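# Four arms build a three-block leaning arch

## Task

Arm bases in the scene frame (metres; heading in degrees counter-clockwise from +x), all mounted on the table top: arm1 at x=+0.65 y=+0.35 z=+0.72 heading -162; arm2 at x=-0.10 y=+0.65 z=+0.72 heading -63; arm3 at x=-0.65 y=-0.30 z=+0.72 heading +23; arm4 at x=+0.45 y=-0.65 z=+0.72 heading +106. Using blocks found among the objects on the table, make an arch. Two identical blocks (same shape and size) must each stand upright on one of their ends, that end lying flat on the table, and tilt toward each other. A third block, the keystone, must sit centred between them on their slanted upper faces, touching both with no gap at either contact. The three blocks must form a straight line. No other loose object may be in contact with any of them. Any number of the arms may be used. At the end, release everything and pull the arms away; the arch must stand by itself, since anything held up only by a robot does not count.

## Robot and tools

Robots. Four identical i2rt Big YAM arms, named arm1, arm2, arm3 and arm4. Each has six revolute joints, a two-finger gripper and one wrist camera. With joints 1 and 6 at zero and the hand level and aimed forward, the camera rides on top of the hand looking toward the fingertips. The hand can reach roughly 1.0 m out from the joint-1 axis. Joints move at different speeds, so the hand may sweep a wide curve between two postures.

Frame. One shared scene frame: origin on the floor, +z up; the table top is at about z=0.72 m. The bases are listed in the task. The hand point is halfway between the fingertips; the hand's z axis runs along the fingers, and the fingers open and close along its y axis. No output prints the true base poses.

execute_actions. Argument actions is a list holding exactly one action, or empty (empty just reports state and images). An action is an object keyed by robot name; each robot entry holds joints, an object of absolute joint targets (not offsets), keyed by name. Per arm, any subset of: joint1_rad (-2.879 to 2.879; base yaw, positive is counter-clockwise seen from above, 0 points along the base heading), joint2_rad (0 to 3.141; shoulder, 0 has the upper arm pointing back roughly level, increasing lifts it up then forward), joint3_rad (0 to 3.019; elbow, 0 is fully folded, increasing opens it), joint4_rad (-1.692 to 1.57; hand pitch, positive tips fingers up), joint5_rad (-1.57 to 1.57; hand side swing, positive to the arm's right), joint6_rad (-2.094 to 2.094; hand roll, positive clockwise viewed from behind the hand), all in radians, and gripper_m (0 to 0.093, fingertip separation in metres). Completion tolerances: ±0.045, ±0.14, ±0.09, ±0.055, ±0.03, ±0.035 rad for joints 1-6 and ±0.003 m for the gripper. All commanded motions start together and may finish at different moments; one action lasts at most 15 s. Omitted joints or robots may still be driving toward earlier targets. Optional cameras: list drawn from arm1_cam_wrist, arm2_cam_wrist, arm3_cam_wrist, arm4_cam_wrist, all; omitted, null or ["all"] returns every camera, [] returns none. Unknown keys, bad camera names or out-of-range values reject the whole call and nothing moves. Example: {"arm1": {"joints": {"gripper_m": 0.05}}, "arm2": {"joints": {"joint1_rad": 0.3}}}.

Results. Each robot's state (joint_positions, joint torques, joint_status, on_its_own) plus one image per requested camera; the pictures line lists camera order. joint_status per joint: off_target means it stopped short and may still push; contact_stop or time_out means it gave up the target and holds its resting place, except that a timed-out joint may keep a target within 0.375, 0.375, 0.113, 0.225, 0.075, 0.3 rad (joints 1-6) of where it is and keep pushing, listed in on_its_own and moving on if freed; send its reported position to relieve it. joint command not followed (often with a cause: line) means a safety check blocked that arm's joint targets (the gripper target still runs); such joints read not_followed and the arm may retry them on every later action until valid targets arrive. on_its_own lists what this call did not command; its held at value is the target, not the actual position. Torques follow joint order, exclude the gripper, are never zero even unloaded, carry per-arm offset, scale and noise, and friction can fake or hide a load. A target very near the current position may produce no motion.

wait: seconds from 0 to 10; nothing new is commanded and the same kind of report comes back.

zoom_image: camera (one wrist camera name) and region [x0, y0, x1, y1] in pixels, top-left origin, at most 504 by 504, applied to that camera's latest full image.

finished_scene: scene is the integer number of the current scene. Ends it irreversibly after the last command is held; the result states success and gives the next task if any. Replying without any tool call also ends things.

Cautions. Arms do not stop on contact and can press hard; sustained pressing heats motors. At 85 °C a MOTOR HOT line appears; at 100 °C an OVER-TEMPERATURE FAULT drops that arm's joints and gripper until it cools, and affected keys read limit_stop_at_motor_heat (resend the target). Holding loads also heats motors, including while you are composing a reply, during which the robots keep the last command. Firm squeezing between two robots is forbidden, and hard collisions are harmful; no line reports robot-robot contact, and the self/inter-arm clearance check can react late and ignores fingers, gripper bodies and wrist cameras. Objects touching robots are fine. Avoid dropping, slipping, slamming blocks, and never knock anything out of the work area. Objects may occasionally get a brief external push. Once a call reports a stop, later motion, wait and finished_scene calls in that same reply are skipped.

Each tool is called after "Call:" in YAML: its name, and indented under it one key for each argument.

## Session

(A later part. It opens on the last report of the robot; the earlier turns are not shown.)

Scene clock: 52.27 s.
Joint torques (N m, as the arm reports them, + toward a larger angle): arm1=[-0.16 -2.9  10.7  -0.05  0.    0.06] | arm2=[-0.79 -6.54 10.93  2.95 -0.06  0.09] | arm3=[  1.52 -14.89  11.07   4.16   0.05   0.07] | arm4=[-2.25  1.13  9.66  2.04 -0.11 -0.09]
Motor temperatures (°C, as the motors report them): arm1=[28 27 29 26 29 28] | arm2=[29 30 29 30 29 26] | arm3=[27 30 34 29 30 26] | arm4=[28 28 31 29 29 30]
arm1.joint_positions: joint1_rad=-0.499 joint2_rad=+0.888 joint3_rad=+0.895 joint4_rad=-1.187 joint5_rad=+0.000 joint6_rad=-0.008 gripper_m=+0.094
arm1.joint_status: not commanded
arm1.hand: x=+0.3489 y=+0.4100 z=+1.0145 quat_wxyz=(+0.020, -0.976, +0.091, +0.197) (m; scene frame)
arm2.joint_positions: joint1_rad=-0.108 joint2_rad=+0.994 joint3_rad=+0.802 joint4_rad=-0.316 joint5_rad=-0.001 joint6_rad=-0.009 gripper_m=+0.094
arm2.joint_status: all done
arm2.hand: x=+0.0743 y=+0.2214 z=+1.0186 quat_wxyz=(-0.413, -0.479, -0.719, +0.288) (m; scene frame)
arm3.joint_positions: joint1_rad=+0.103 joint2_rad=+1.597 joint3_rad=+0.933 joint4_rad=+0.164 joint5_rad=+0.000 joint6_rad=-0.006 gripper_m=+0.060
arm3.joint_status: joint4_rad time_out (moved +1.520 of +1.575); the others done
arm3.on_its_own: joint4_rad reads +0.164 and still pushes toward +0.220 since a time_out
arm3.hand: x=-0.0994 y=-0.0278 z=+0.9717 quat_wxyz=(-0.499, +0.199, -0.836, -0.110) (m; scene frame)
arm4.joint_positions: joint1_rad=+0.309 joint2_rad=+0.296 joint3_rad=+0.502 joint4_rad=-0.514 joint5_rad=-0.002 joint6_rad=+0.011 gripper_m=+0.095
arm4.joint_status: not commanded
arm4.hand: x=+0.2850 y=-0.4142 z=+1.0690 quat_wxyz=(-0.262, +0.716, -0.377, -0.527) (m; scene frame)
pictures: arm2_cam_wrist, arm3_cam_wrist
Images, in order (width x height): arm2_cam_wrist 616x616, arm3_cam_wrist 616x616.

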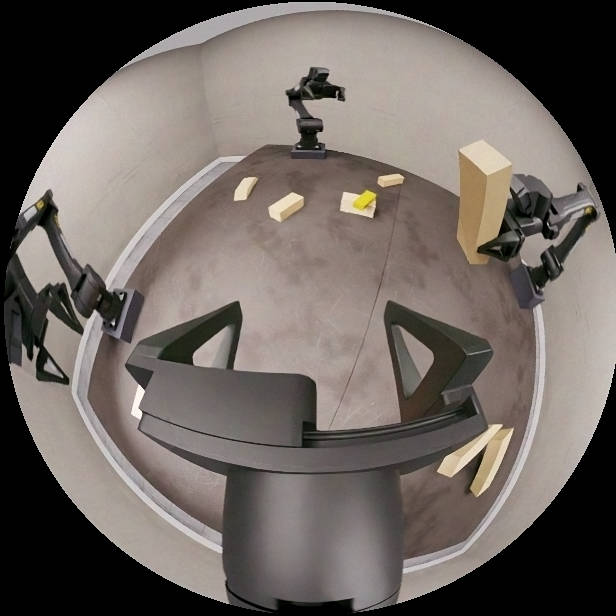

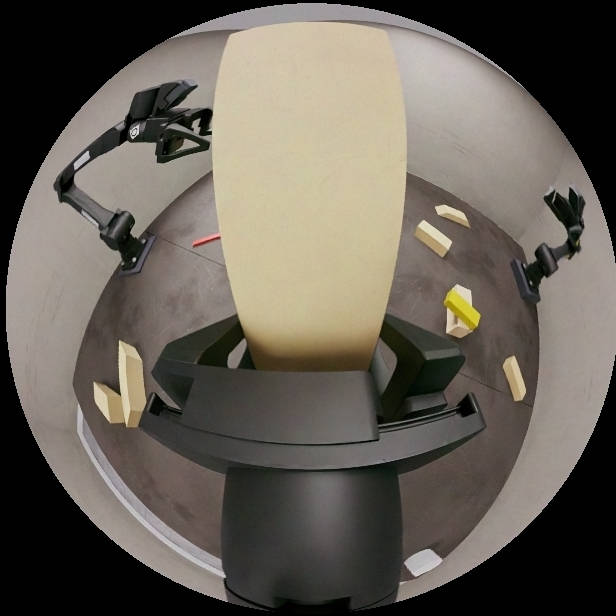

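Call:
execute_actions:
  actions:
    - {"arm3":{"joints":{"joint4_rad":0.27}},"arm4":{"joints":{"joint1_rad":0.45,"joint2_rad":0.6,"joint3_rad":0.5,"joint4_rad":-0.1}}}
  cameras: ["arm4_cam_wrist"]

Scene clock: 56.87 s.
Joint torques (N m, as the arm reports them, + toward a larger angle): arm1=[-0.23 -2.91 10.68 -0.05  0.    0.07] | arm2=[-0.62 -6.46 10.93  2.94 -0.04  0.09] | arm3=[  1.39 -15.78  11.13   4.05   0.13   0.08] | arm4=[-1.15 -2.73 10.2   2.23 -0.17 -0.03]
Motor temperatures (°C, as the motors report them): arm1=[28 27 30 26 29 28] | arm2=[29 30 29 30 29 26] | arm3=[27 30 34 29 30 26] | arm4=[28 28 31 29 29 30]
arm1.joint_positions: joint1_rad=-0.499 joint2_rad=+0.888 joint3_rad=+0.895 joint4_rad=-1.187 joint5_rad=+0.000 joint6_rad=-0.008 gripper_m=+0.094
arm1.joint_status: not commanded
arm1.hand: x=+0.3489 y=+0.4100 z=+1.0145 quat_wxyz=(+0.020, -0.976, +0.091, +0.197) (m; scene frame)
arm2.joint_positions: joint1_rad=-0.108 joint2_rad=+0.994 joint3_rad=+0.802 joint4_rad=-0.316 joint5_rad=-0.001 joint6_rad=-0.009 gripper_m=+0.094
arm2.joint_status: not commanded
arm2.hand: x=+0.0743 y=+0.2214 z=+1.0186 quat_wxyz=(-0.413, -0.479, -0.719, +0.288) (m; scene frame)
arm3.joint_positions: joint1_rad=+0.103 joint2_rad=+1.597 joint3_rad=+0.933 joint4_rad=+0.214 joint5_rad=+0.000 joint6_rad=-0.006 gripper_m=+0.060
arm3.joint_status: joint4_rad time_out (moved +0.049 of +0.106)
arm3.on_its_own: joint4_rad reads +0.214 and still pushes toward +0.270 since a time_out
arm3.hand: x=-0.0945 y=-0.0253 z=+0.9824 quat_wxyz=(-0.520, +0.196, -0.824, -0.115) (m; scene frame)
arm4.joint_positions: joint1_rad=+0.444 joint2_rad=+0.605 joint3_rad=+0.499 joint4_rad=-0.117 joint5_rad=-0.001 joint6_rad=+0.011 gripper_m=+0.095
arm4.joint_status: all done
arm4.hand: x=+0.1995 y=-0.3794 z=+1.0664 quat_wxyz=(-0.240, +0.715, -0.318, -0.574) (m; scene frame)
pictures: arm4_cam_wrist
Images, in order (width x height): arm4_cam_wrist 616x616.

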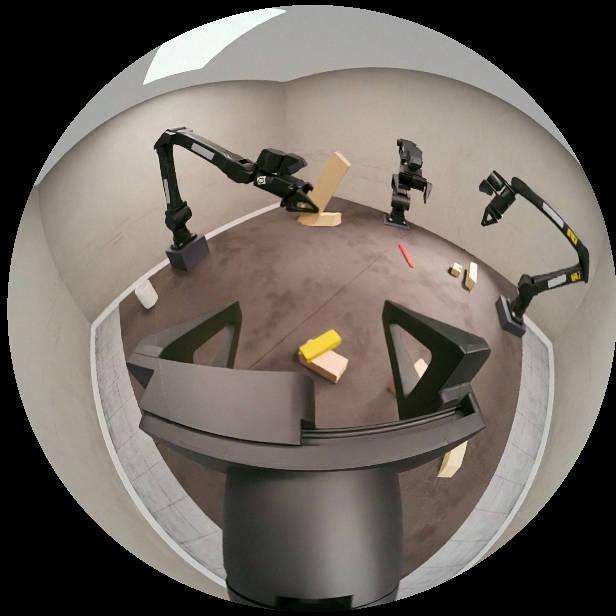

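Call:
zoom_image:
  camera: "arm4_cam_wrist"
  region: [250, 130, 370, 250]

Region (250, 130, 370, 250) of arm4_cam_wrist's 616x616 image, scaled by 4.200, with more detail than that image has.

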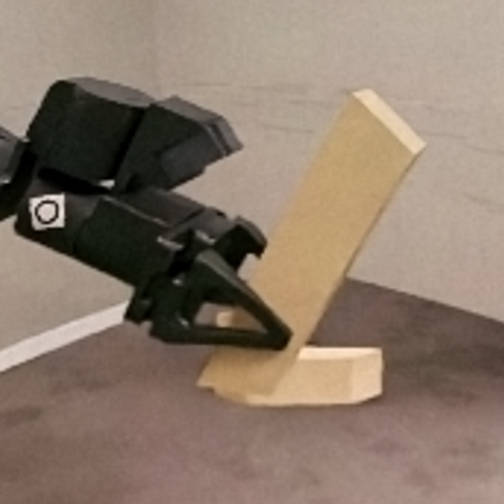

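Call:
execute_actions:
  actions:
    - {"arm2":{"joints":{"joint1_rad":-1.395,"joint2_rad":1.64,"joint3_rad":1.36,"joint4_rad":-1.27,"joint6_rad":-1.35}},"arm3":{"joints":{"joint4_rad":0.214}}}
  cameras: ["arm2_cam_wrist"]

Scene clock: 61.27 s.
Joint torques (N m, as the arm reports them, + toward a larger angle): arm1=[-0.14 -2.89 10.65 -0.02  0.    0.08] | arm2=[ -1.23 -16.73  12.44  -0.01  -0.25  -0.14] | arm3=[  1.32 -15.5   11.12   1.8    0.05   0.03] | arm4=[-1.47 -2.59 10.09  2.13 -0.15 -0.05]
Motor temperatures (°C, as the motors report them): arm1=[28 27 30 26 29 28] | arm2=[29 30 29 30 29 26] | arm3=[27 30 35 29 30 26] | arm4=[28 28 31 29 29 30]
arm1.joint_positions: joint1_rad=-0.499 joint2_rad=+0.888 joint3_rad=+0.895 joint4_rad=-1.187 joint5_rad=+0.000 joint6_rad=-0.008 gripper_m=+0.094
arm1.joint_status: not commanded
arm1.hand: x=+0.3489 y=+0.4100 z=+1.0145 quat_wxyz=(+0.020, -0.976, +0.091, +0.197) (m; scene frame)
arm2.joint_positions: joint1_rad=-1.398 joint2_rad=+1.645 joint3_rad=+1.319 joint4_rad=-1.261 joint5_rad=+0.002 joint6_rad=-1.338 gripper_m=+0.094
arm2.joint_status: all done
arm2.hand: x=-0.4744 y=+0.3605 z=+0.8687 quat_wxyz=(+0.005, -0.541, -0.841, -0.006) (m; scene frame)
arm3.joint_positions: joint1_rad=+0.103 joint2_rad=+1.597 joint3_rad=+0.933 joint4_rad=+0.214 joint5_rad=+0.000 joint6_rad=-0.006 gripper_m=+0.060
arm3.joint_status: all done
arm3.hand: x=-0.0945 y=-0.0253 z=+0.9824 quat_wxyz=(-0.520, +0.196, -0.824, -0.115) (m; scene frame)
arm4.joint_positions: joint1_rad=+0.444 joint2_rad=+0.605 joint3_rad=+0.499 joint4_rad=-0.117 joint5_rad=-0.001 joint6_rad=+0.011 gripper_m=+0.095
arm4.joint_status: not commanded
arm4.hand: x=+0.1995 y=-0.3794 z=+1.0664 quat_wxyz=(-0.240, +0.715, -0.318, -0.574) (m; scene frame)
pictures: arm2_cam_wrist
Images, in order (width x height): arm2_cam_wrist 616x616.

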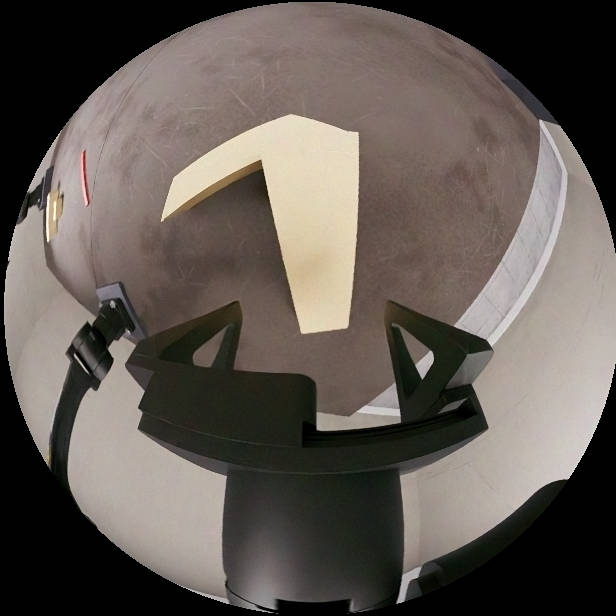

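Call:
execute_actions:
  actions:
    - {"arm2":{"joints":{"joint1_rad":-1.36,"joint2_rad":1.84,"joint3_rad":1.248,"joint4_rad":-0.975,"joint6_rad":-1.30}}}
  cameras: ["arm2_cam_wrist"]

Scene clock: 62.87 s.
Joint torques (N m, as the arm reports them, + toward a larger angle): arm1=[-0.22 -2.96 10.65 -0.05  0.    0.07] | arm2=[ -1.2  -17.78   8.51   1.24  -0.03   0.17] | arm3=[  1.65 -15.77  11.01   1.7    0.07   0.05] | arm4=[-1.48 -2.27 10.11  2.15 -0.19 -0.05]
Motor temperatures (°C, as the motors report them): arm1=[28 27 30 26 29 28] | arm2=[29 30 29 30 29 26] | arm3=[27 30 35 29 30 26] | arm4=[28 28 31 29 29 30]
arm1.joint_positions: joint1_rad=-0.499 joint2_rad=+0.888 joint3_rad=+0.895 joint4_rad=-1.187 joint5_rad=+0.000 joint6_rad=-0.008 gripper_m=+0.094
arm1.joint_status: not commanded
arm1.hand: x=+0.3489 y=+0.4100 z=+1.0145 quat_wxyz=(+0.020, -0.976, +0.091, +0.197) (m; scene frame)
arm2.joint_positions: joint1_rad=-1.365 joint2_rad=+1.833 joint3_rad=+1.245 joint4_rad=-0.994 joint5_rad=-0.003 joint6_rad=-1.316 gripper_m=+0.094
arm2.joint_status: all done
arm2.hand: x=-0.4851 y=+0.3323 z=+0.7547 quat_wxyz=(+0.003, -0.537, -0.844, -0.003) (m; scene frame)
arm3.joint_positions: joint1_rad=+0.103 joint2_rad=+1.597 joint3_rad=+0.933 joint4_rad=+0.214 joint5_rad=+0.000 joint6_rad=-0.006 gripper_m=+0.060
arm3.joint_status: not commanded
arm3.hand: x=-0.0945 y=-0.0253 z=+0.9824 quat_wxyz=(-0.520, +0.196, -0.824, -0.115) (m; scene frame)
arm4.joint_positions: joint1_rad=+0.444 joint2_rad=+0.605 joint3_rad=+0.499 joint4_rad=-0.117 joint5_rad=-0.001 joint6_rad=+0.011 gripper_m=+0.095
arm4.joint_status: not commanded
arm4.hand: x=+0.1995 y=-0.3794 z=+1.0664 quat_wxyz=(-0.240, +0.715, -0.318, -0.574) (m; scene frame)
pictures: arm2_cam_wrist
Images, in order (width x height): arm2_cam_wrist 616x616.

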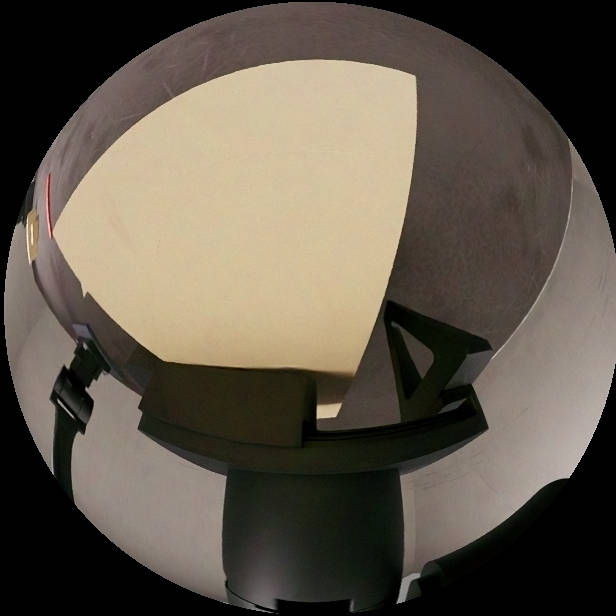

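Call:
execute_actions:
  actions:
    - {"arm2":{"joints":{"gripper_m":0.04}}}
  cameras: ["arm2_cam_wrist","arm4_cam_wrist"]

Call:
zoom_image:
  camera: "arm4_cam_wrist"
  region: [250, 130, 400, 250]

Scene clock: 63.67 s.
Joint torques (N m, as the arm reports them, + toward a larger angle): arm1=[-0.05 -2.93 10.69 -0.05  0.    0.07] | arm2=[ -1.05 -18.21   8.82   0.75  -0.2    0.12] | arm3=[  1.51 -15.56  11.26   1.91   0.05   0.14] | arm4=[-1.09 -3.03 10.09  2.06 -0.18 -0.08]
Motor temperatures (°C, as the motors report them): arm1=[28 27 30 26 29 28] | arm2=[29 30 29 30 29 26] | arm3=[27 30 35 29 30 26] | arm4=[28 28 31 29 29 30]
arm1.joint_positions: joint1_rad=-0.499 joint2_rad=+0.888 joint3_rad=+0.895 joint4_rad=-1.187 joint5_rad=+0.000 joint6_rad=-0.008 gripper_m=+0.094
arm1.joint_status: not commanded
arm1.hand: x=+0.3489 y=+0.4100 z=+1.0145 quat_wxyz=(+0.020, -0.976, +0.091, +0.197) (m; scene frame)
arm2.joint_positions: joint1_rad=-1.365 joint2_rad=+1.834 joint3_rad=+1.239 joint4_rad=-0.981 joint5_rad=+0.001 joint6_rad=-1.311 gripper_m=+0.058
arm2.joint_status: gripper_m off_target (ended at +0.058, target +0.040)
arm2.hand: x=-0.4856 y=+0.3325 z=+0.7523 quat_wxyz=(+0.006, -0.539, -0.842, -0.001) (m; scene frame)
arm3.joint_positions: joint1_rad=+0.103 joint2_rad=+1.597 joint3_rad=+0.933 joint4_rad=+0.214 joint5_rad=+0.000 joint6_rad=-0.006 gripper_m=+0.060
arm3.joint_status: not commanded
arm3.hand: x=-0.0945 y=-0.0253 z=+0.9824 quat_wxyz=(-0.520, +0.196, -0.824, -0.115) (m; scene frame)
arm4.joint_positions: joint1_rad=+0.444 joint2_rad=+0.605 joint3_rad=+0.499 joint4_rad=-0.117 joint5_rad=-0.001 joint6_rad=+0.011 gripper_m=+0.095
arm4.joint_status: not commanded
arm4.hand: x=+0.1995 y=-0.3794 z=+1.0664 quat_wxyz=(-0.240, +0.715, -0.318, -0.574) (m; scene frame)
pictures: arm2_cam_wrist, arm4_cam_wrist
Images, in order (width x height): arm2_cam_wrist 616x616, arm4_cam_wrist 616x616.

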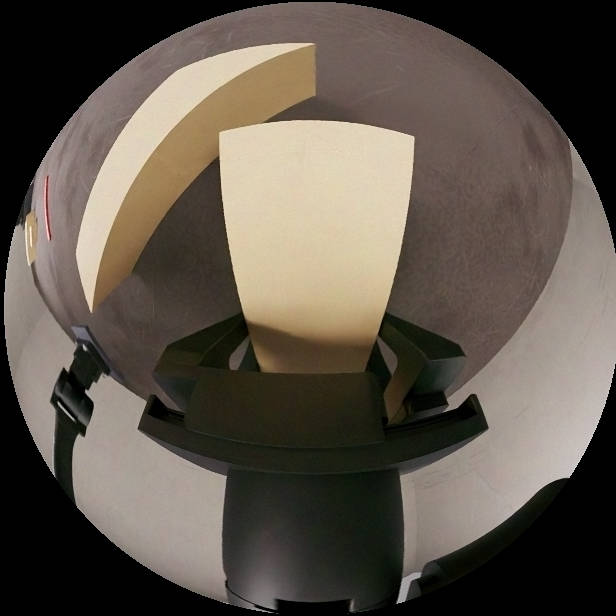

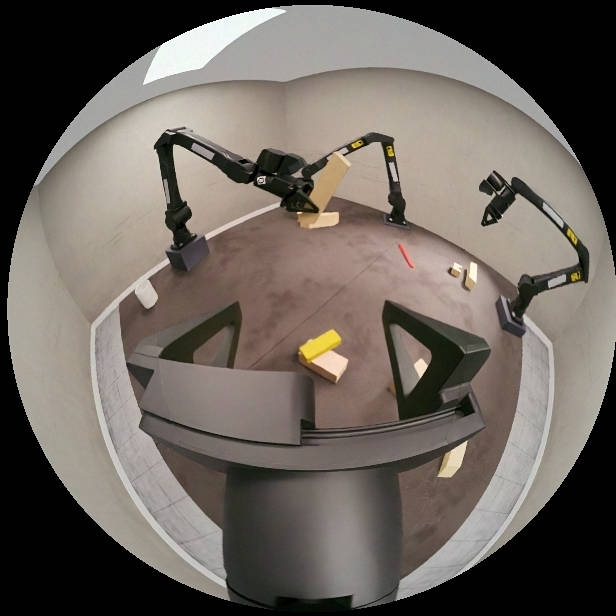

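Region (250, 130, 400, 250) of arm4_cam_wrist's 616x616 image, scaled by 3.360, with more detail than that image has; it fills the top 403 rows of this view, and the rest is white.

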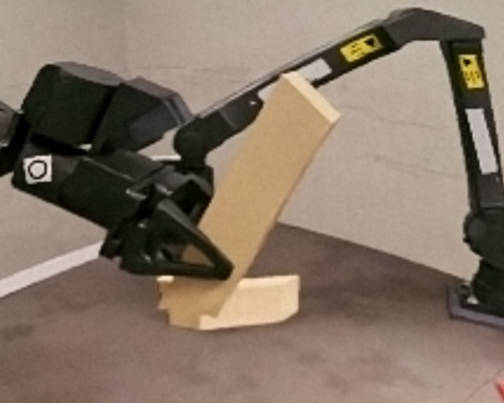

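Call:
execute_actions:
  actions:
    - {"arm2":{"joints":{"joint2_rad":1.5,"joint3_rad":1.3,"joint4_rad":-1.37}},"arm3":{"joints":{"joint2_rad":1.35,"joint1_rad":-0.1}}}
  cameras: ["arm3_cam_wrist","arm4_cam_wrist"]

Call:
zoom_image:
  camera: "arm4_cam_wrist"
  region: [230, 110, 400, 250]

Scene clock: 66.00 s.
Joint torques (N m, as the arm reports them, + toward a larger angle): arm1=[-0.12 -2.91 10.69 -0.02  0.    0.07] | arm2=[ -1.07 -13.32  12.25   0.03  -0.2    0.11] | arm3=[  3.01 -11.95  12.33   2.48   0.02   0.04] | arm4=[-1.39 -2.57 10.04  2.16 -0.17 -0.04]
Motor temperatures (°C, as the motors report them): arm1=[28 27 30 26 29 28] | arm2=[29 30 29 30 29 26] | arm3=[27 30 35 29 30 26] | arm4=[28 28 32 29 29 30]
arm1.joint_positions: joint1_rad=-0.499 joint2_rad=+0.888 joint3_rad=+0.895 joint4_rad=-1.187 joint5_rad=+0.000 joint6_rad=-0.008 gripper_m=+0.094
arm1.joint_status: not commanded
arm1.hand: x=+0.3489 y=+0.4100 z=+1.0145 quat_wxyz=(+0.020, -0.976, +0.091, +0.197) (m; scene frame)
arm2.joint_positions: joint1_rad=-1.365 joint2_rad=+1.493 joint3_rad=+1.264 joint4_rad=-1.362 joint5_rad=+0.001 joint6_rad=-1.311 gripper_m=+0.058
arm2.joint_status: all done
arm2.hand: x=-0.4268 y=+0.3789 z=+0.9140 quat_wxyz=(+0.004, -0.539, -0.842, -0.008) (m; scene frame)
arm3.joint_positions: joint1_rad=-0.111 joint2_rad=+1.362 joint3_rad=+0.933 joint4_rad=+0.203 joint5_rad=+0.002 joint6_rad=-0.004 gripper_m=+0.060
arm3.joint_status: all done
arm3.hand: x=-0.0742 y=-0.1553 z=+1.1198 quat_wxyz=(-0.620, +0.098, -0.775, -0.070) (m; scene frame)
arm4.joint_positions: joint1_rad=+0.444 joint2_rad=+0.605 joint3_rad=+0.499 joint4_rad=-0.117 joint5_rad=-0.001 joint6_rad=+0.011 gripper_m=+0.095
arm4.joint_status: not commanded
arm4.hand: x=+0.1995 y=-0.3794 z=+1.0664 quat_wxyz=(-0.240, +0.715, -0.318, -0.574) (m; scene frame)
pictures: arm3_cam_wrist, arm4_cam_wrist
Images, in order (width x height): arm3_cam_wrist 616x616, arm4_cam_wrist 616x616.

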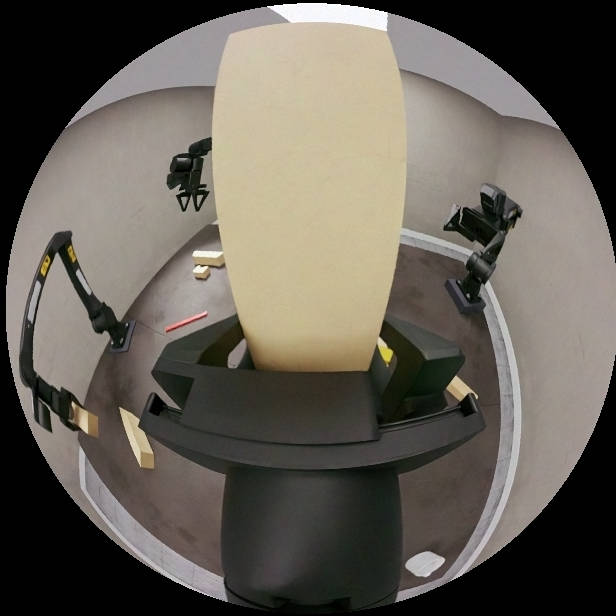

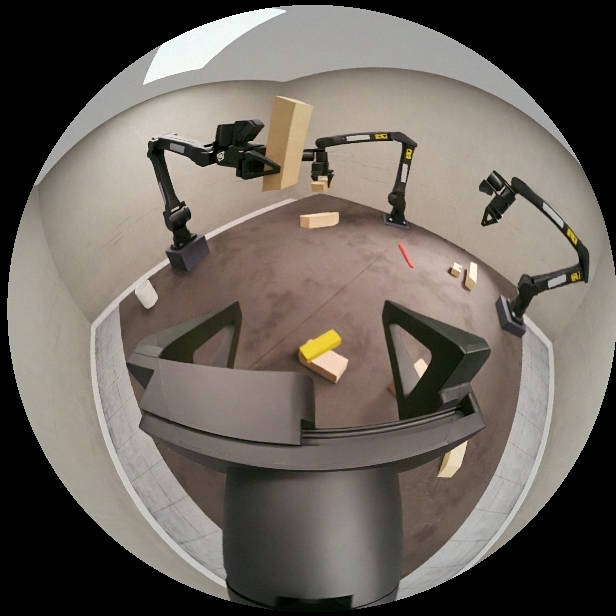

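Region (230, 110, 400, 250) of arm4_cam_wrist's 616x616 image, scaled by 2.965, with more detail than that image has; it fills the top 415 rows of this view, and the rest is white.

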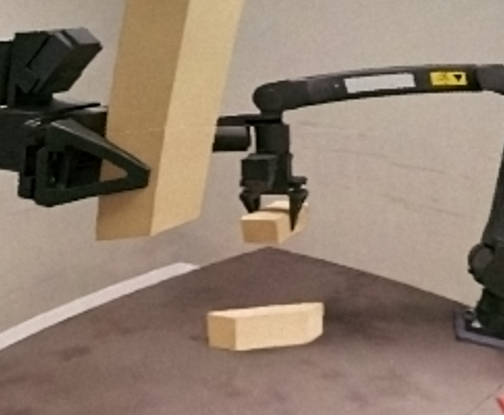

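Call:
execute_actions:
  actions:
    - {"arm2":{"joints":{"joint1_rad":0.69,"joint2_rad":0.843,"joint3_rad":0.9,"joint4_rad":0.0,"joint6_rad":0}},"arm3":{"joints":{"joint1_rad":-0.3}},"arm1":{"joints":{"joint1_rad":-0.7,"joint2_rad":0.7,"joint3_rad":0.354,"joint4_rad":0.346}}}

Scene clock: 71.87 s.
Joint torques (N m, as the arm reports them, + toward a larger angle): arm1=[ 3.54 -1.25 11.78  2.48 -1.19 -0.18] | arm2=[ 7.19 -5.86 12.82  4.09 -2.97  1.41] | arm3=[  3.2  -11.49  12.17   2.18  -0.02   0.09] | arm4=[-1.49 -2.71 10.11  2.17 -0.18 -0.07]
Motor temperatures (°C, as the motors report them): arm1=[28 27 30 26 30 28] | arm2=[29 30 30 30 30 26] | arm3=[27 30 35 29 30 26] | arm4=[28 28 32 29 29 30]
arm1.joint_positions: joint1_rad=-0.735 joint2_rad=+0.696 joint3_rad=+0.340 joint4_rad=+0.319 joint5_rad=+0.031 joint6_rad=+0.016 gripper_m=+0.094
arm1.joint_status: all done
arm1.hand: x=+0.3127 y=+0.5124 z=+1.0556 quat_wxyz=(+0.154, -0.697, +0.170, +0.680) (m; scene frame)
arm2.joint_positions: joint1_rad=+0.601 joint2_rad=+0.851 joint3_rad=+0.881 joint4_rad=-0.039 joint5_rad=+0.069 joint6_rad=-0.124 gripper_m=+0.058
arm2.joint_status: joint1_rad time_out (moved +1.966 of +2.055); joint6_rad time_out (moved +1.187 of +1.311); the others done
arm2.on_its_own: joint1_rad reads +0.601 and still pushes toward +0.690 since a time_out; joint6_rad reads -0.124 and still pushes toward +0.000 since a time_out
arm2.hand: x=+0.2994 y=+0.4300 z=+1.1936 quat_wxyz=(-0.660, -0.150, -0.699, +0.233) (m; scene frame)
arm3.joint_positions: joint1_rad=-0.312 joint2_rad=+1.362 joint3_rad=+0.933 joint4_rad=+0.203 joint5_rad=+0.002 joint6_rad=-0.004 gripper_m=+0.060
arm3.joint_status: all done
arm3.hand: x=-0.0574 y=-0.2741 z=+1.1208 quat_wxyz=(-0.625, +0.019, -0.780, -0.008) (m; scene frame)
arm4.joint_positions: joint1_rad=+0.444 joint2_rad=+0.605 joint3_rad=+0.499 joint4_rad=-0.117 joint5_rad=-0.001 joint6_rad=+0.011 gripper_m=+0.095
arm4.joint_status: not commanded
arm4.hand: x=+0.1995 y=-0.3794 z=+1.0664 quat_wxyz=(-0.240, +0.715, -0.318, -0.574) (m; scene frame)
pictures: arm1_cam_wrist, arm2_cam_wrist, arm3_cam_wrist, arm4_cam_wrist
Images, in order (width x height): arm1_cam_wrist 616x616, arm2_cam_wrist 616x616, arm3_cam_wrist 616x616, arm4_cam_wrist 616x616.

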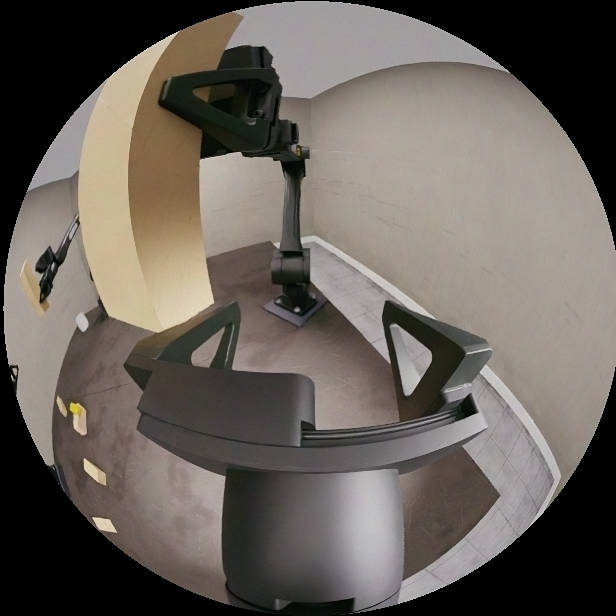

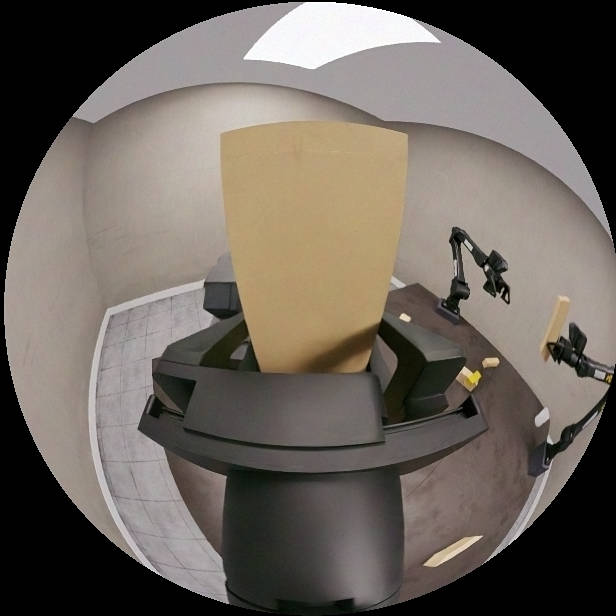

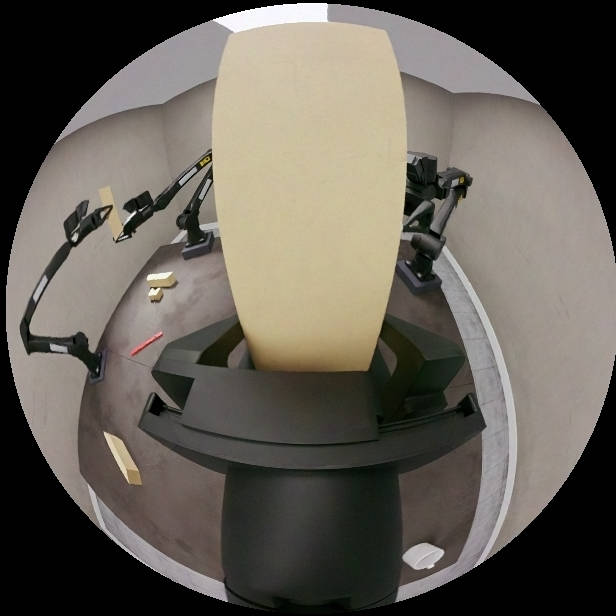

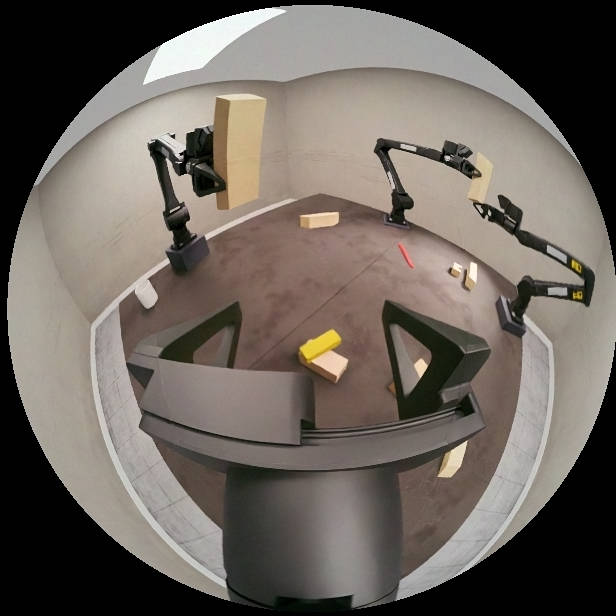

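Call:
execute_actions:
  actions:
    - {"arm2":{"joints":{"joint1_rad":0.42,"joint6_rad":-0.124}},"arm1":{"joints":{"joint1_rad":-0.7,"joint2_rad":0.5}}}

Call:
zoom_image:
  camera: "arm4_cam_wrist"
  region: [420, 120, 580, 270]

Scene clock: 73.10 s.
Joint torques (N m, as the arm reports them, + toward a larger angle): arm1=[ 0.75  0.74 12.51  1.93 -0.08 -0.12] | arm2=[-1.03 -5.78 13.04  3.45 -0.14  0.12] | arm3=[  2.34 -12.25  12.24   2.35  -0.05   0.02] | arm4=[-1.19 -2.73 10.09  2.2  -0.16 -0.05]
Motor temperatures (°C, as the motors report them): arm1=[28 27 30 26 30 28] | arm2=[29 30 30 30 30 26] | arm3=[27 30 35 29 30 26] | arm4=[28 28 32 29 29 30]
arm1.joint_positions: joint1_rad=-0.708 joint2_rad=+0.495 joint3_rad=+0.336 joint4_rad=+0.329 joint5_rad=+0.002 joint6_rad=+0.010 gripper_m=+0.094
arm1.joint_status: all done
arm1.hand: x=+0.3421 y=+0.4835 z=+1.1236 quat_wxyz=(+0.150, -0.627, +0.133, +0.753) (m; scene frame)
arm2.joint_positions: joint1_rad=+0.415 joint2_rad=+0.851 joint3_rad=+0.879 joint4_rad=-0.025 joint5_rad=+0.002 joint6_rad=-0.135 gripper_m=+0.058
arm2.joint_status: all done
arm2.hand: x=+0.2595 y=+0.3700 z=+1.1959 quat_wxyz=(-0.647, -0.186, -0.685, +0.277) (m; scene frame)
arm3.joint_positions: joint1_rad=-0.312 joint2_rad=+1.362 joint3_rad=+0.933 joint4_rad=+0.203 joint5_rad=+0.002 joint6_rad=-0.004 gripper_m=+0.060
arm3.joint_status: not commanded
arm3.hand: x=-0.0574 y=-0.2741 z=+1.1208 quat_wxyz=(-0.625, +0.019, -0.780, -0.008) (m; scene frame)
arm4.joint_positions: joint1_rad=+0.444 joint2_rad=+0.605 joint3_rad=+0.499 joint4_rad=-0.117 joint5_rad=-0.001 joint6_rad=+0.011 gripper_m=+0.095
arm4.joint_status: not commanded
arm4.hand: x=+0.1995 y=-0.3794 z=+1.0664 quat_wxyz=(-0.240, +0.715, -0.318, -0.574) (m; scene frame)
pictures: arm1_cam_wrist, arm2_cam_wrist, arm3_cam_wrist, arm4_cam_wrist
Images, in order (width x height): arm1_cam_wrist 616x616, arm2_cam_wrist 616x616, arm3_cam_wrist 616x616, arm4_cam_wrist 616x616.

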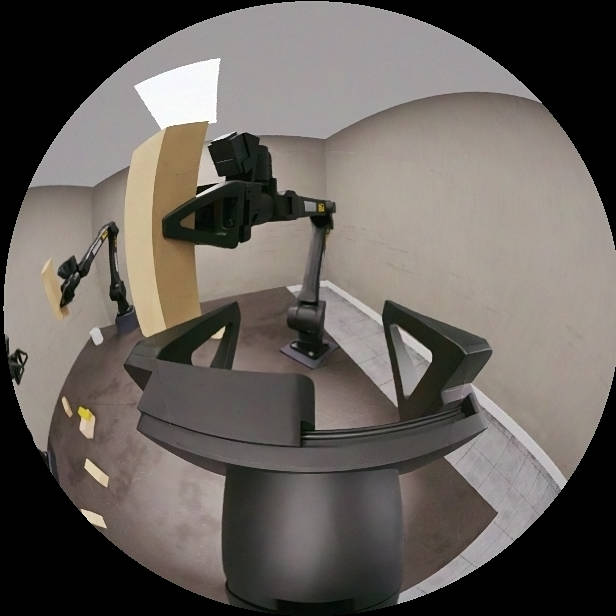

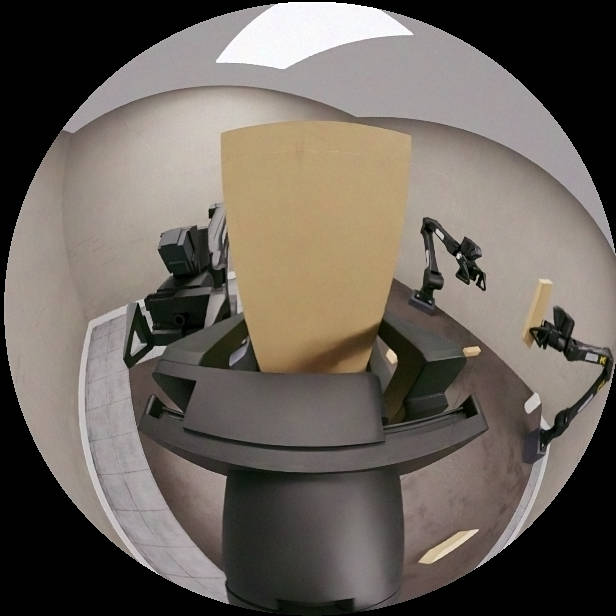

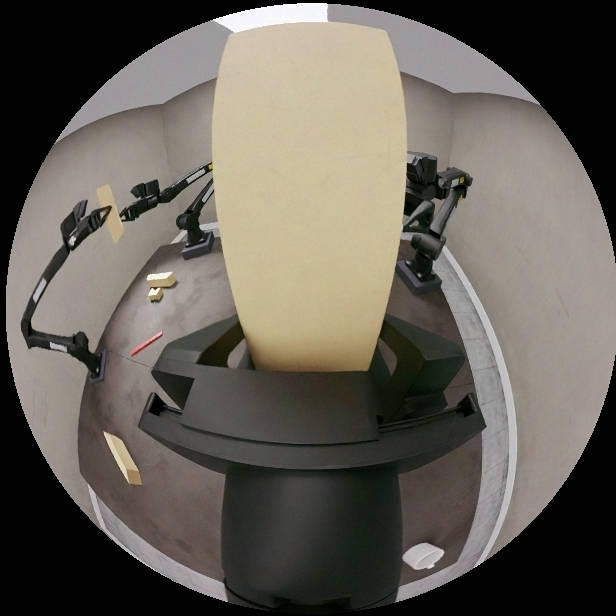

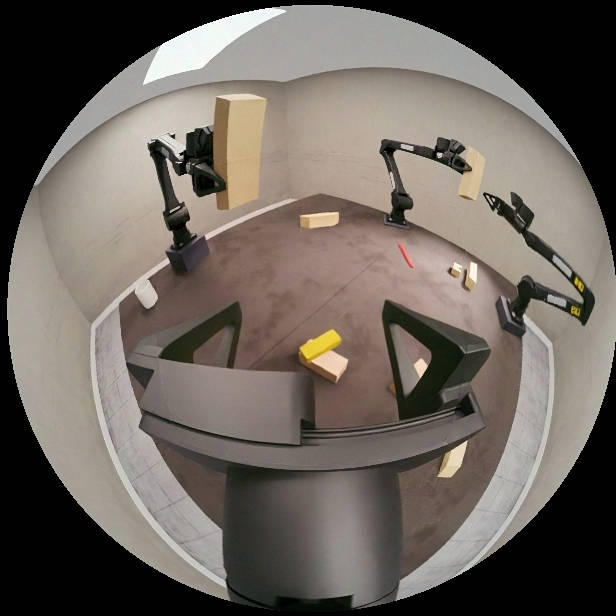

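Region (420, 120, 580, 270) of arm4_cam_wrist's 616x616 image, scaled by 3.150, with more detail than that image has; it fills the top 472 rows of this view, and the rest is white.

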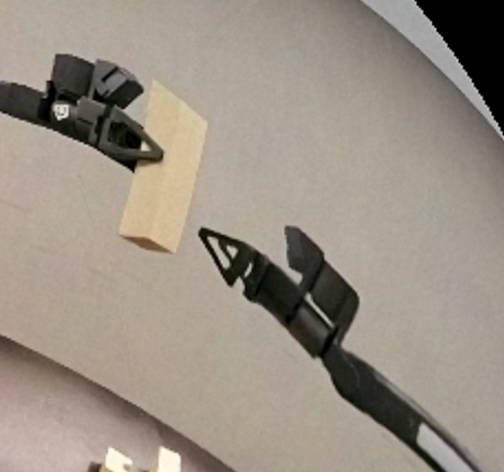

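Call:
execute_actions:
  actions:
    - {"arm2":{"joints":{"joint1_rad":0.0,"joint6_rad":0.01}},"arm1":{"joints":{"joint1_rad":-0.2}}}
  cameras: ["arm1_cam_wrist"]

Scene clock: 75.03 s.
Joint torques (N m, as the arm reports them, + toward a larger angle): arm1=[ 0.53  0.71 12.56  1.96 -0.02 -0.12] | arm2=[-1.55 -5.78 12.98  3.45 -0.15  0.11] | arm3=[  1.99 -11.09  12.32   2.28  -0.02   0.08] | arm4=[-1.2  -2.78 10.22  2.26 -0.18 -0.03]
Motor temperatures (°C, as the motors report them): arm1=[28 27 31 26 30 28] | arm2=[29 30 30 30 30 26] | arm3=[27 30 36 29 30 26] | arm4=[28 28 32 29 29 30]
arm1.joint_positions: joint1_rad=-0.207 joint2_rad=+0.495 joint3_rad=+0.336 joint4_rad=+0.329 joint5_rad=+0.000 joint6_rad=+0.010 gripper_m=+0.094
arm1.joint_status: all done
arm1.hand: x=+0.3160 y=+0.3164 z=+1.1234 quat_wxyz=(-0.040, -0.641, -0.029, +0.766) (m; scene frame)
arm2.joint_positions: joint1_rad=+0.000 joint2_rad=+0.851 joint3_rad=+0.879 joint4_rad=-0.025 joint5_rad=+0.002 joint6_rad=-0.001 gripper_m=+0.058
arm2.joint_status: all done
arm2.hand: x=+0.1164 y=+0.2511 z=+1.1973 quat_wxyz=(-0.602, -0.363, -0.609, +0.368) (m; scene frame)
arm3.joint_positions: joint1_rad=-0.312 joint2_rad=+1.362 joint3_rad=+0.933 joint4_rad=+0.203 joint5_rad=+0.002 joint6_rad=-0.004 gripper_m=+0.060
arm3.joint_status: not commanded
arm3.hand: x=-0.0574 y=-0.2741 z=+1.1208 quat_wxyz=(-0.625, +0.019, -0.780, -0.008) (m; scene frame)
arm4.joint_positions: joint1_rad=+0.444 joint2_rad=+0.605 joint3_rad=+0.499 joint4_rad=-0.117 joint5_rad=-0.001 joint6_rad=+0.011 gripper_m=+0.095
arm4.joint_status: not commanded
arm4.hand: x=+0.1995 y=-0.3794 z=+1.0664 quat_wxyz=(-0.240, +0.715, -0.318, -0.574) (m; scene frame)
pictures: arm1_cam_wrist
Images, in order (width x height): arm1_cam_wrist 616x616.

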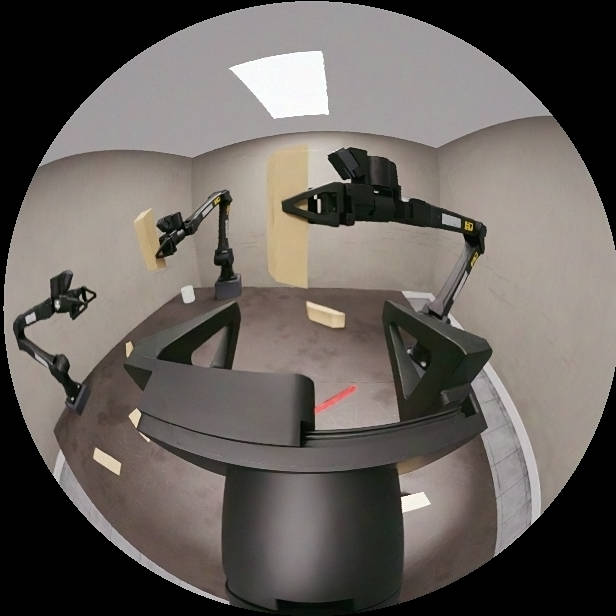

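Call:
zoom_image:
  camera: "arm1_cam_wrist"
  region: [220, 130, 400, 300]

Region (220, 130, 400, 300) of arm1_cam_wrist's 616x616 image, scaled by 2.800, with more detail than that image has.

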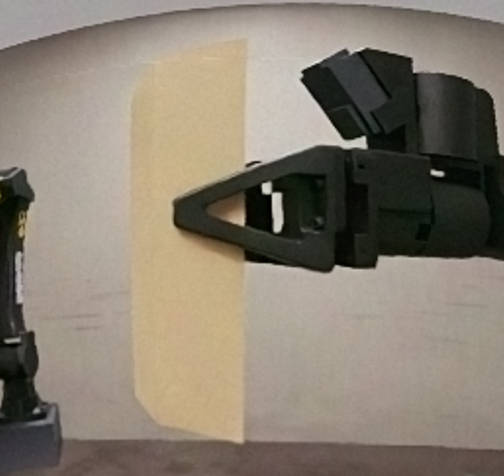

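Call:
execute_actions:
  actions:
    - {"arm2":{"joints":{"joint1_rad":0.203,"joint2_rad":1.92,"joint3_rad":1.65,"joint4_rad":-1.29,"joint6_rad":-1.32}},"arm1":{"joints":{"joint1_rad":-0.6,"joint2_rad":0.6,"joint3_rad":0.8,"joint4_rad":-1.2}}}
  cameras: ["arm2_cam_wrist"]

Scene clock: 77.97 s.
Joint torques (N m, as the arm reports them, + toward a larger angle): arm1=[-0.67 -0.22 13.02  0.17  0.01 -0.11] | arm2=[ -2.26 -25.8   13.37  -0.31  -0.19  -0.16] | arm3=[  2.16 -12.86  12.17   2.4   -0.06   0.06] | arm4=[-1.48 -3.37 10.15  2.18 -0.17 -0.03]
Motor temperatures (°C, as the motors report them): arm1=[28 27 31 26 30 28] | arm2=[29 30 30 30 30 26] | arm3=[27 30 36 29 30 26] | arm4=[28 28 32 29 29 30]
arm1.joint_positions: joint1_rad=-0.594 joint2_rad=+0.599 joint3_rad=+0.772 joint4_rad=-1.186 joint5_rad=+0.000 joint6_rad=+0.009 gripper_m=+0.094
arm1.joint_status: all done
arm1.hand: x=+0.4112 y=+0.4222 z=+1.0287 quat_wxyz=(+0.039, -0.949, +0.143, +0.277) (m; scene frame)
arm2.joint_positions: joint1_rad=+0.210 joint2_rad=+1.960 joint3_rad=+1.593 joint4_rad=-1.279 joint5_rad=+0.000 joint6_rad=-1.309 gripper_m=+0.058
arm2.joint_status: all done
arm2.hand: x=+0.2641 y=+0.2170 z=+0.7965 quat_wxyz=(+0.023, +0.215, -0.976, -0.037) (m; scene frame)
arm3.joint_positions: joint1_rad=-0.312 joint2_rad=+1.362 joint3_rad=+0.933 joint4_rad=+0.203 joint5_rad=+0.002 joint6_rad=-0.004 gripper_m=+0.060
arm3.joint_status: not commanded
arm3.hand: x=-0.0574 y=-0.2741 z=+1.1208 quat_wxyz=(-0.625, +0.019, -0.780, -0.008) (m; scene frame)
arm4.joint_positions: joint1_rad=+0.444 joint2_rad=+0.605 joint3_rad=+0.499 joint4_rad=-0.117 joint5_rad=-0.001 joint6_rad=+0.011 gripper_m=+0.095
arm4.joint_status: not commanded
arm4.hand: x=+0.1995 y=-0.3794 z=+1.0664 quat_wxyz=(-0.240, +0.715, -0.318, -0.574) (m; scene frame)
pictures: arm2_cam_wrist
Images, in order (width x height): arm2_cam_wrist 616x616.

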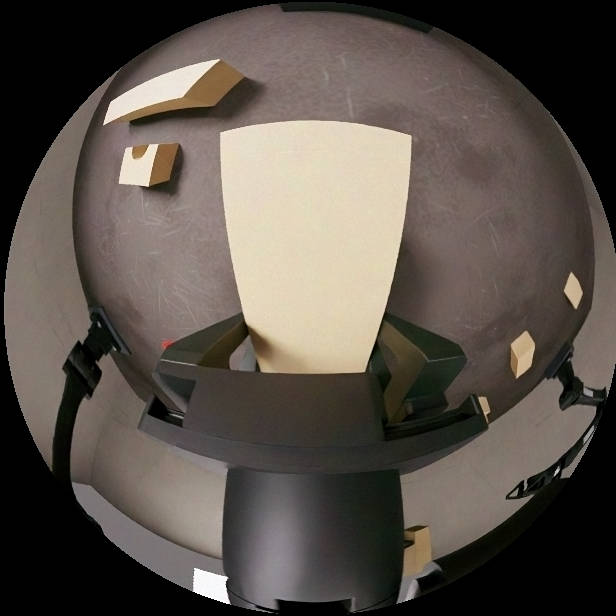

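Call:
execute_actions:
  actions:
    - {"arm2":{"joints":{"joint2_rad":1.96,"joint3_rad":1.49,"joint4_rad":-1.09}}}
  cameras: []

Scene clock: 79.37 s.
Joint torques (N m, as the arm reports them, + toward a larger angle): arm1=[-0.78 -0.12 13.    0.16  0.01 -0.1 ] | arm2=[ -2.58 -21.39  10.12   0.66  -0.22  -0.12] | arm3=[  2.15 -11.83  12.34   2.37  -0.05   0.07] | arm4=[-1.31 -2.42 10.05  2.09 -0.17 -0.06]
Motor temperatures (°C, as the motors report them): arm1=[28 27 31 26 30 28] | arm2=[29 30 30 30 30 26] | arm3=[27 30 36 29 30 26] | arm4=[28 28 32 29 29 30]
arm1.joint_positions: joint1_rad=-0.594 joint2_rad=+0.599 joint3_rad=+0.772 joint4_rad=-1.186 joint5_rad=+0.000 joint6_rad=+0.009 gripper_m=+0.094
arm1.joint_status: not commanded
arm1.hand: x=+0.4112 y=+0.4222 z=+1.0287 quat_wxyz=(+0.039, -0.949, +0.143, +0.277) (m; scene frame)
arm2.joint_positions: joint1_rad=+0.210 joint2_rad=+1.962 joint3_rad=+1.469 joint4_rad=-1.097 joint5_rad=+0.001 joint6_rad=-1.310 gripper_m=+0.058
arm2.joint_status: all done
arm2.hand: x=+0.2598 y=+0.2215 z=+0.7518 quat_wxyz=(+0.011, +0.216, -0.976, -0.012) (m; scene frame)
arm3.joint_positions: joint1_rad=-0.312 joint2_rad=+1.362 joint3_rad=+0.933 joint4_rad=+0.203 joint5_rad=+0.002 joint6_rad=-0.004 gripper_m=+0.060
arm3.joint_status: not commanded
arm3.hand: x=-0.0574 y=-0.2741 z=+1.1208 quat_wxyz=(-0.625, +0.019, -0.780, -0.008) (m; scene frame)
arm4.joint_positions: joint1_rad=+0.444 joint2_rad=+0.605 joint3_rad=+0.499 joint4_rad=-0.117 joint5_rad=-0.001 joint6_rad=+0.011 gripper_m=+0.095
arm4.joint_status: not commanded
arm4.hand: x=+0.1995 y=-0.3794 z=+1.0664 quat_wxyz=(-0.240, +0.715, -0.318, -0.574) (m; scene frame)
pictures: none
No camera images: the call's "cameras" was empty. Leave "cameras" out to get every camera's image.

Call:
execute_actions:
  actions:
    - {"arm2":{"joints":{"gripper_m":0.093}}}
  cameras: []

Call:
execute_actions:
  actions:
    - {"arm2":{"joints":{"joint2_rad":1.6,"joint3_rad":1.45,"joint4_rad":-1.4}}}
  cameras: []

Call:
execute_actions:
  actions:
    - {"arm2":{"joints":{"joint1_rad":-1.16,"joint6_rad":0.16}},"arm1":{"joints":{"joint1_rad":0.02,"joint2_rad":1.45,"joint3_rad":1.1,"joint4_rad":-1.23,"joint6_rad":-0.1}}}
  cameras: ["arm1_cam_wrist","arm2_cam_wrist"]

Scene clock: 80.57 s.
Joint torques (N m, as the arm reports them, + toward a larger angle): arm1=[-0.73 -0.12 12.99  0.13  0.   -0.1 ] | arm2=[ -2.1  -21.59  10.06   0.7   -0.21  -0.12] | arm3=[  2.7  -11.78  12.33   2.11   0.02   0.06] | arm4=[-1.26 -2.49 10.25  2.19 -0.16 -0.04]
Motor temperatures (°C, as the motors report them): arm1=[28 27 31 26 30 28] | arm2=[29 30 30 30 30 26] | arm3=[27 30 36 29 30 26] | arm4=[28 28 32 29 29 30]
arm1.joint_positions: joint1_rad=-0.594 joint2_rad=+0.599 joint3_rad=+0.772 joint4_rad=-1.186 joint5_rad=+0.000 joint6_rad=+0.009 gripper_m=+0.094
arm1.joint_status: not commanded
arm1.hand: x=+0.4112 y=+0.4222 z=+1.0287 quat_wxyz=(+0.039, -0.949, +0.143, +0.277) (m; scene frame)
arm2.joint_positions: joint1_rad=+0.210 joint2_rad=+1.962 joint3_rad=+1.469 joint4_rad=-1.097 joint5_rad=+0.001 joint6_rad=-1.310 gripper_m=+0.093
arm2.joint_status: all done
arm2.hand: x=+0.2598 y=+0.2215 z=+0.7518 quat_wxyz=(+0.011, +0.216, -0.976, -0.012) (m; scene frame)
arm3.joint_positions: joint1_rad=-0.312 joint2_rad=+1.362 joint3_rad=+0.933 joint4_rad=+0.203 joint5_rad=+0.002 joint6_rad=-0.004 gripper_m=+0.060
arm3.joint_status: not commanded
arm3.hand: x=-0.0574 y=-0.2741 z=+1.1208 quat_wxyz=(-0.625, +0.019, -0.780, -0.008) (m; scene frame)
arm4.joint_positions: joint1_rad=+0.444 joint2_rad=+0.605 joint3_rad=+0.499 joint4_rad=-0.117 joint5_rad=-0.001 joint6_rad=+0.011 gripper_m=+0.095
arm4.joint_status: not commanded
arm4.hand: x=+0.1995 y=-0.3794 z=+1.0664 quat_wxyz=(-0.240, +0.715, -0.318, -0.574) (m; scene frame)
pictures: none
No camera images: the call's "cameras" was empty. Leave "cameras" out to get every camera's image.

Scene clock: 81.90 s.
Joint torques (N m, as the arm reports them, + toward a larger angle): arm1=[-0.65 -0.13 13.01  0.18  0.01 -0.11] | arm2=[ -2.34 -13.96  10.47   0.12  -0.22  -0.11] | arm3=[  3.08 -11.37  12.08   2.15  -0.04   0.07] | arm4=[-0.99 -2.92 10.1   2.14 -0.16 -0.06]
Motor temperatures (°C, as the motors report them): arm1=[28 27 31 26 30 28] | arm2=[29 30 30 30 30 26] | arm3=[27 30 36 29 30 26] | arm4=[28 28 32 29 29 30]
arm1.joint_positions: joint1_rad=-0.594 joint2_rad=+0.599 joint3_rad=+0.772 joint4_rad=-1.186 joint5_rad=+0.000 joint6_rad=+0.009 gripper_m=+0.094
arm1.joint_status: not commanded
arm1.hand: x=+0.4112 y=+0.4222 z=+1.0287 quat_wxyz=(+0.039, -0.949, +0.143, +0.277) (m; scene frame)
arm2.joint_positions: joint1_rad=+0.210 joint2_rad=+1.576 joint3_rad=+1.441 joint4_rad=-1.393 joint5_rad=+0.001 joint6_rad=-1.311 gripper_m=+0.093
arm2.joint_status: all done
arm2.hand: x=+0.2108 y=+0.2821 z=+0.9359 quat_wxyz=(-0.003, +0.217, -0.976, +0.016) (m; scene frame)
arm3.joint_positions: joint1_rad=-0.312 joint2_rad=+1.362 joint3_rad=+0.933 joint4_rad=+0.203 joint5_rad=+0.002 joint6_rad=-0.004 gripper_m=+0.060
arm3.joint_status: not commanded
arm3.hand: x=-0.0574 y=-0.2741 z=+1.1208 quat_wxyz=(-0.625, +0.019, -0.780, -0.008) (m; scene frame)
arm4.joint_positions: joint1_rad=+0.444 joint2_rad=+0.605 joint3_rad=+0.499 joint4_rad=-0.117 joint5_rad=-0.001 joint6_rad=+0.011 gripper_m=+0.095
arm4.joint_status: not commanded
arm4.hand: x=+0.1995 y=-0.3794 z=+1.0664 quat_wxyz=(-0.240, +0.715, -0.318, -0.574) (m; scene frame)
pictures: none
No camera images: the call's "cameras" was empty. Leave "cameras" out to get every camera's image.

Scene clock: 84.03 s.
Joint torques (N m, as the arm reports them, + toward a larger angle): arm1=[ -0.17 -11.38  10.31  -0.59  -0.04  -0.1 ] | arm2=[ -1.15 -14.53  10.56   0.29  -0.07   0.12] | arm3=[  2.26 -11.72  12.21   2.3   -0.01  -0.02] | arm4=[-1.72 -2.66  9.96  2.19 -0.19 -0.06]
Motor temperatures (°C, as the motors report them): arm1=[28 27 31 26 30 28] | arm2=[29 30 30 30 30 26] | arm3=[27 30 36 29 30 26] | arm4=[28 28 32 29 29 30]
arm1.joint_positions: joint1_rad=+0.020 joint2_rad=+1.449 joint3_rad=+1.085 joint4_rad=-1.222 joint5_rad=+0.001 joint6_rad=-0.090 gripper_m=+0.094
arm1.joint_status: all done
arm1.hand: x=+0.2773 y=+0.2239 z=+0.9048 quat_wxyz=(+0.003, -0.979, -0.206, -0.004) (m; scene frame)
arm2.joint_positions: joint1_rad=-1.165 joint2_rad=+1.582 joint3_rad=+1.441 joint4_rad=-1.393 joint5_rad=+0.001 joint6_rad=+0.148 gripper_m=+0.093
arm2.joint_status: all done
arm2.hand: x=-0.3997 y=+0.2770 z=+0.9412 quat_wxyz=(-0.005, -0.931, -0.363, +0.021) (m; scene frame)
arm3.joint_positions: joint1_rad=-0.312 joint2_rad=+1.362 joint3_rad=+0.933 joint4_rad=+0.203 joint5_rad=+0.002 joint6_rad=-0.004 gripper_m=+0.060
arm3.joint_status: not commanded
arm3.hand: x=-0.0574 y=-0.2741 z=+1.1208 quat_wxyz=(-0.625, +0.019, -0.780, -0.008) (m; scene frame)
arm4.joint_positions: joint1_rad=+0.444 joint2_rad=+0.605 joint3_rad=+0.499 joint4_rad=-0.117 joint5_rad=-0.001 joint6_rad=+0.011 gripper_m=+0.095
arm4.joint_status: not commanded
arm4.hand: x=+0.1995 y=-0.3794 z=+1.0664 quat_wxyz=(-0.240, +0.715, -0.318, -0.574) (m; scene frame)
pictures: arm1_cam_wrist, arm2_cam_wrist
Images, in order (width x height): arm1_cam_wrist 616x616, arm2_cam_wrist 616x616.

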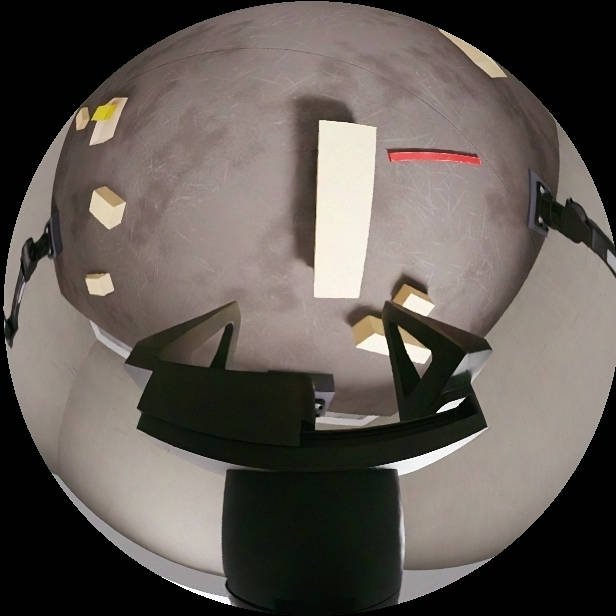

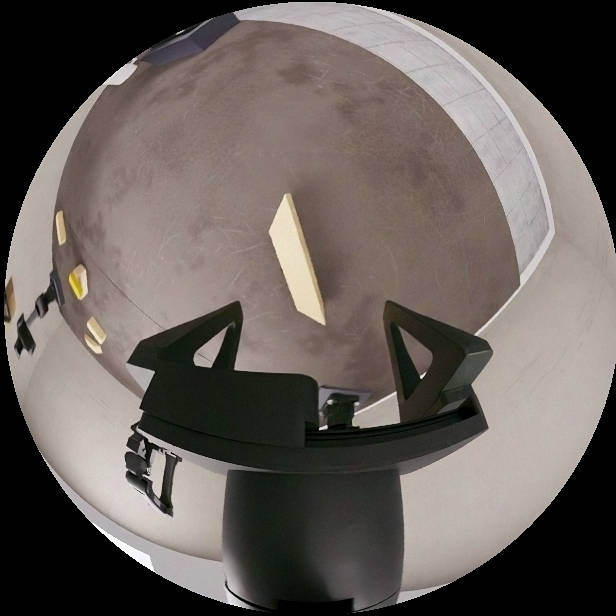

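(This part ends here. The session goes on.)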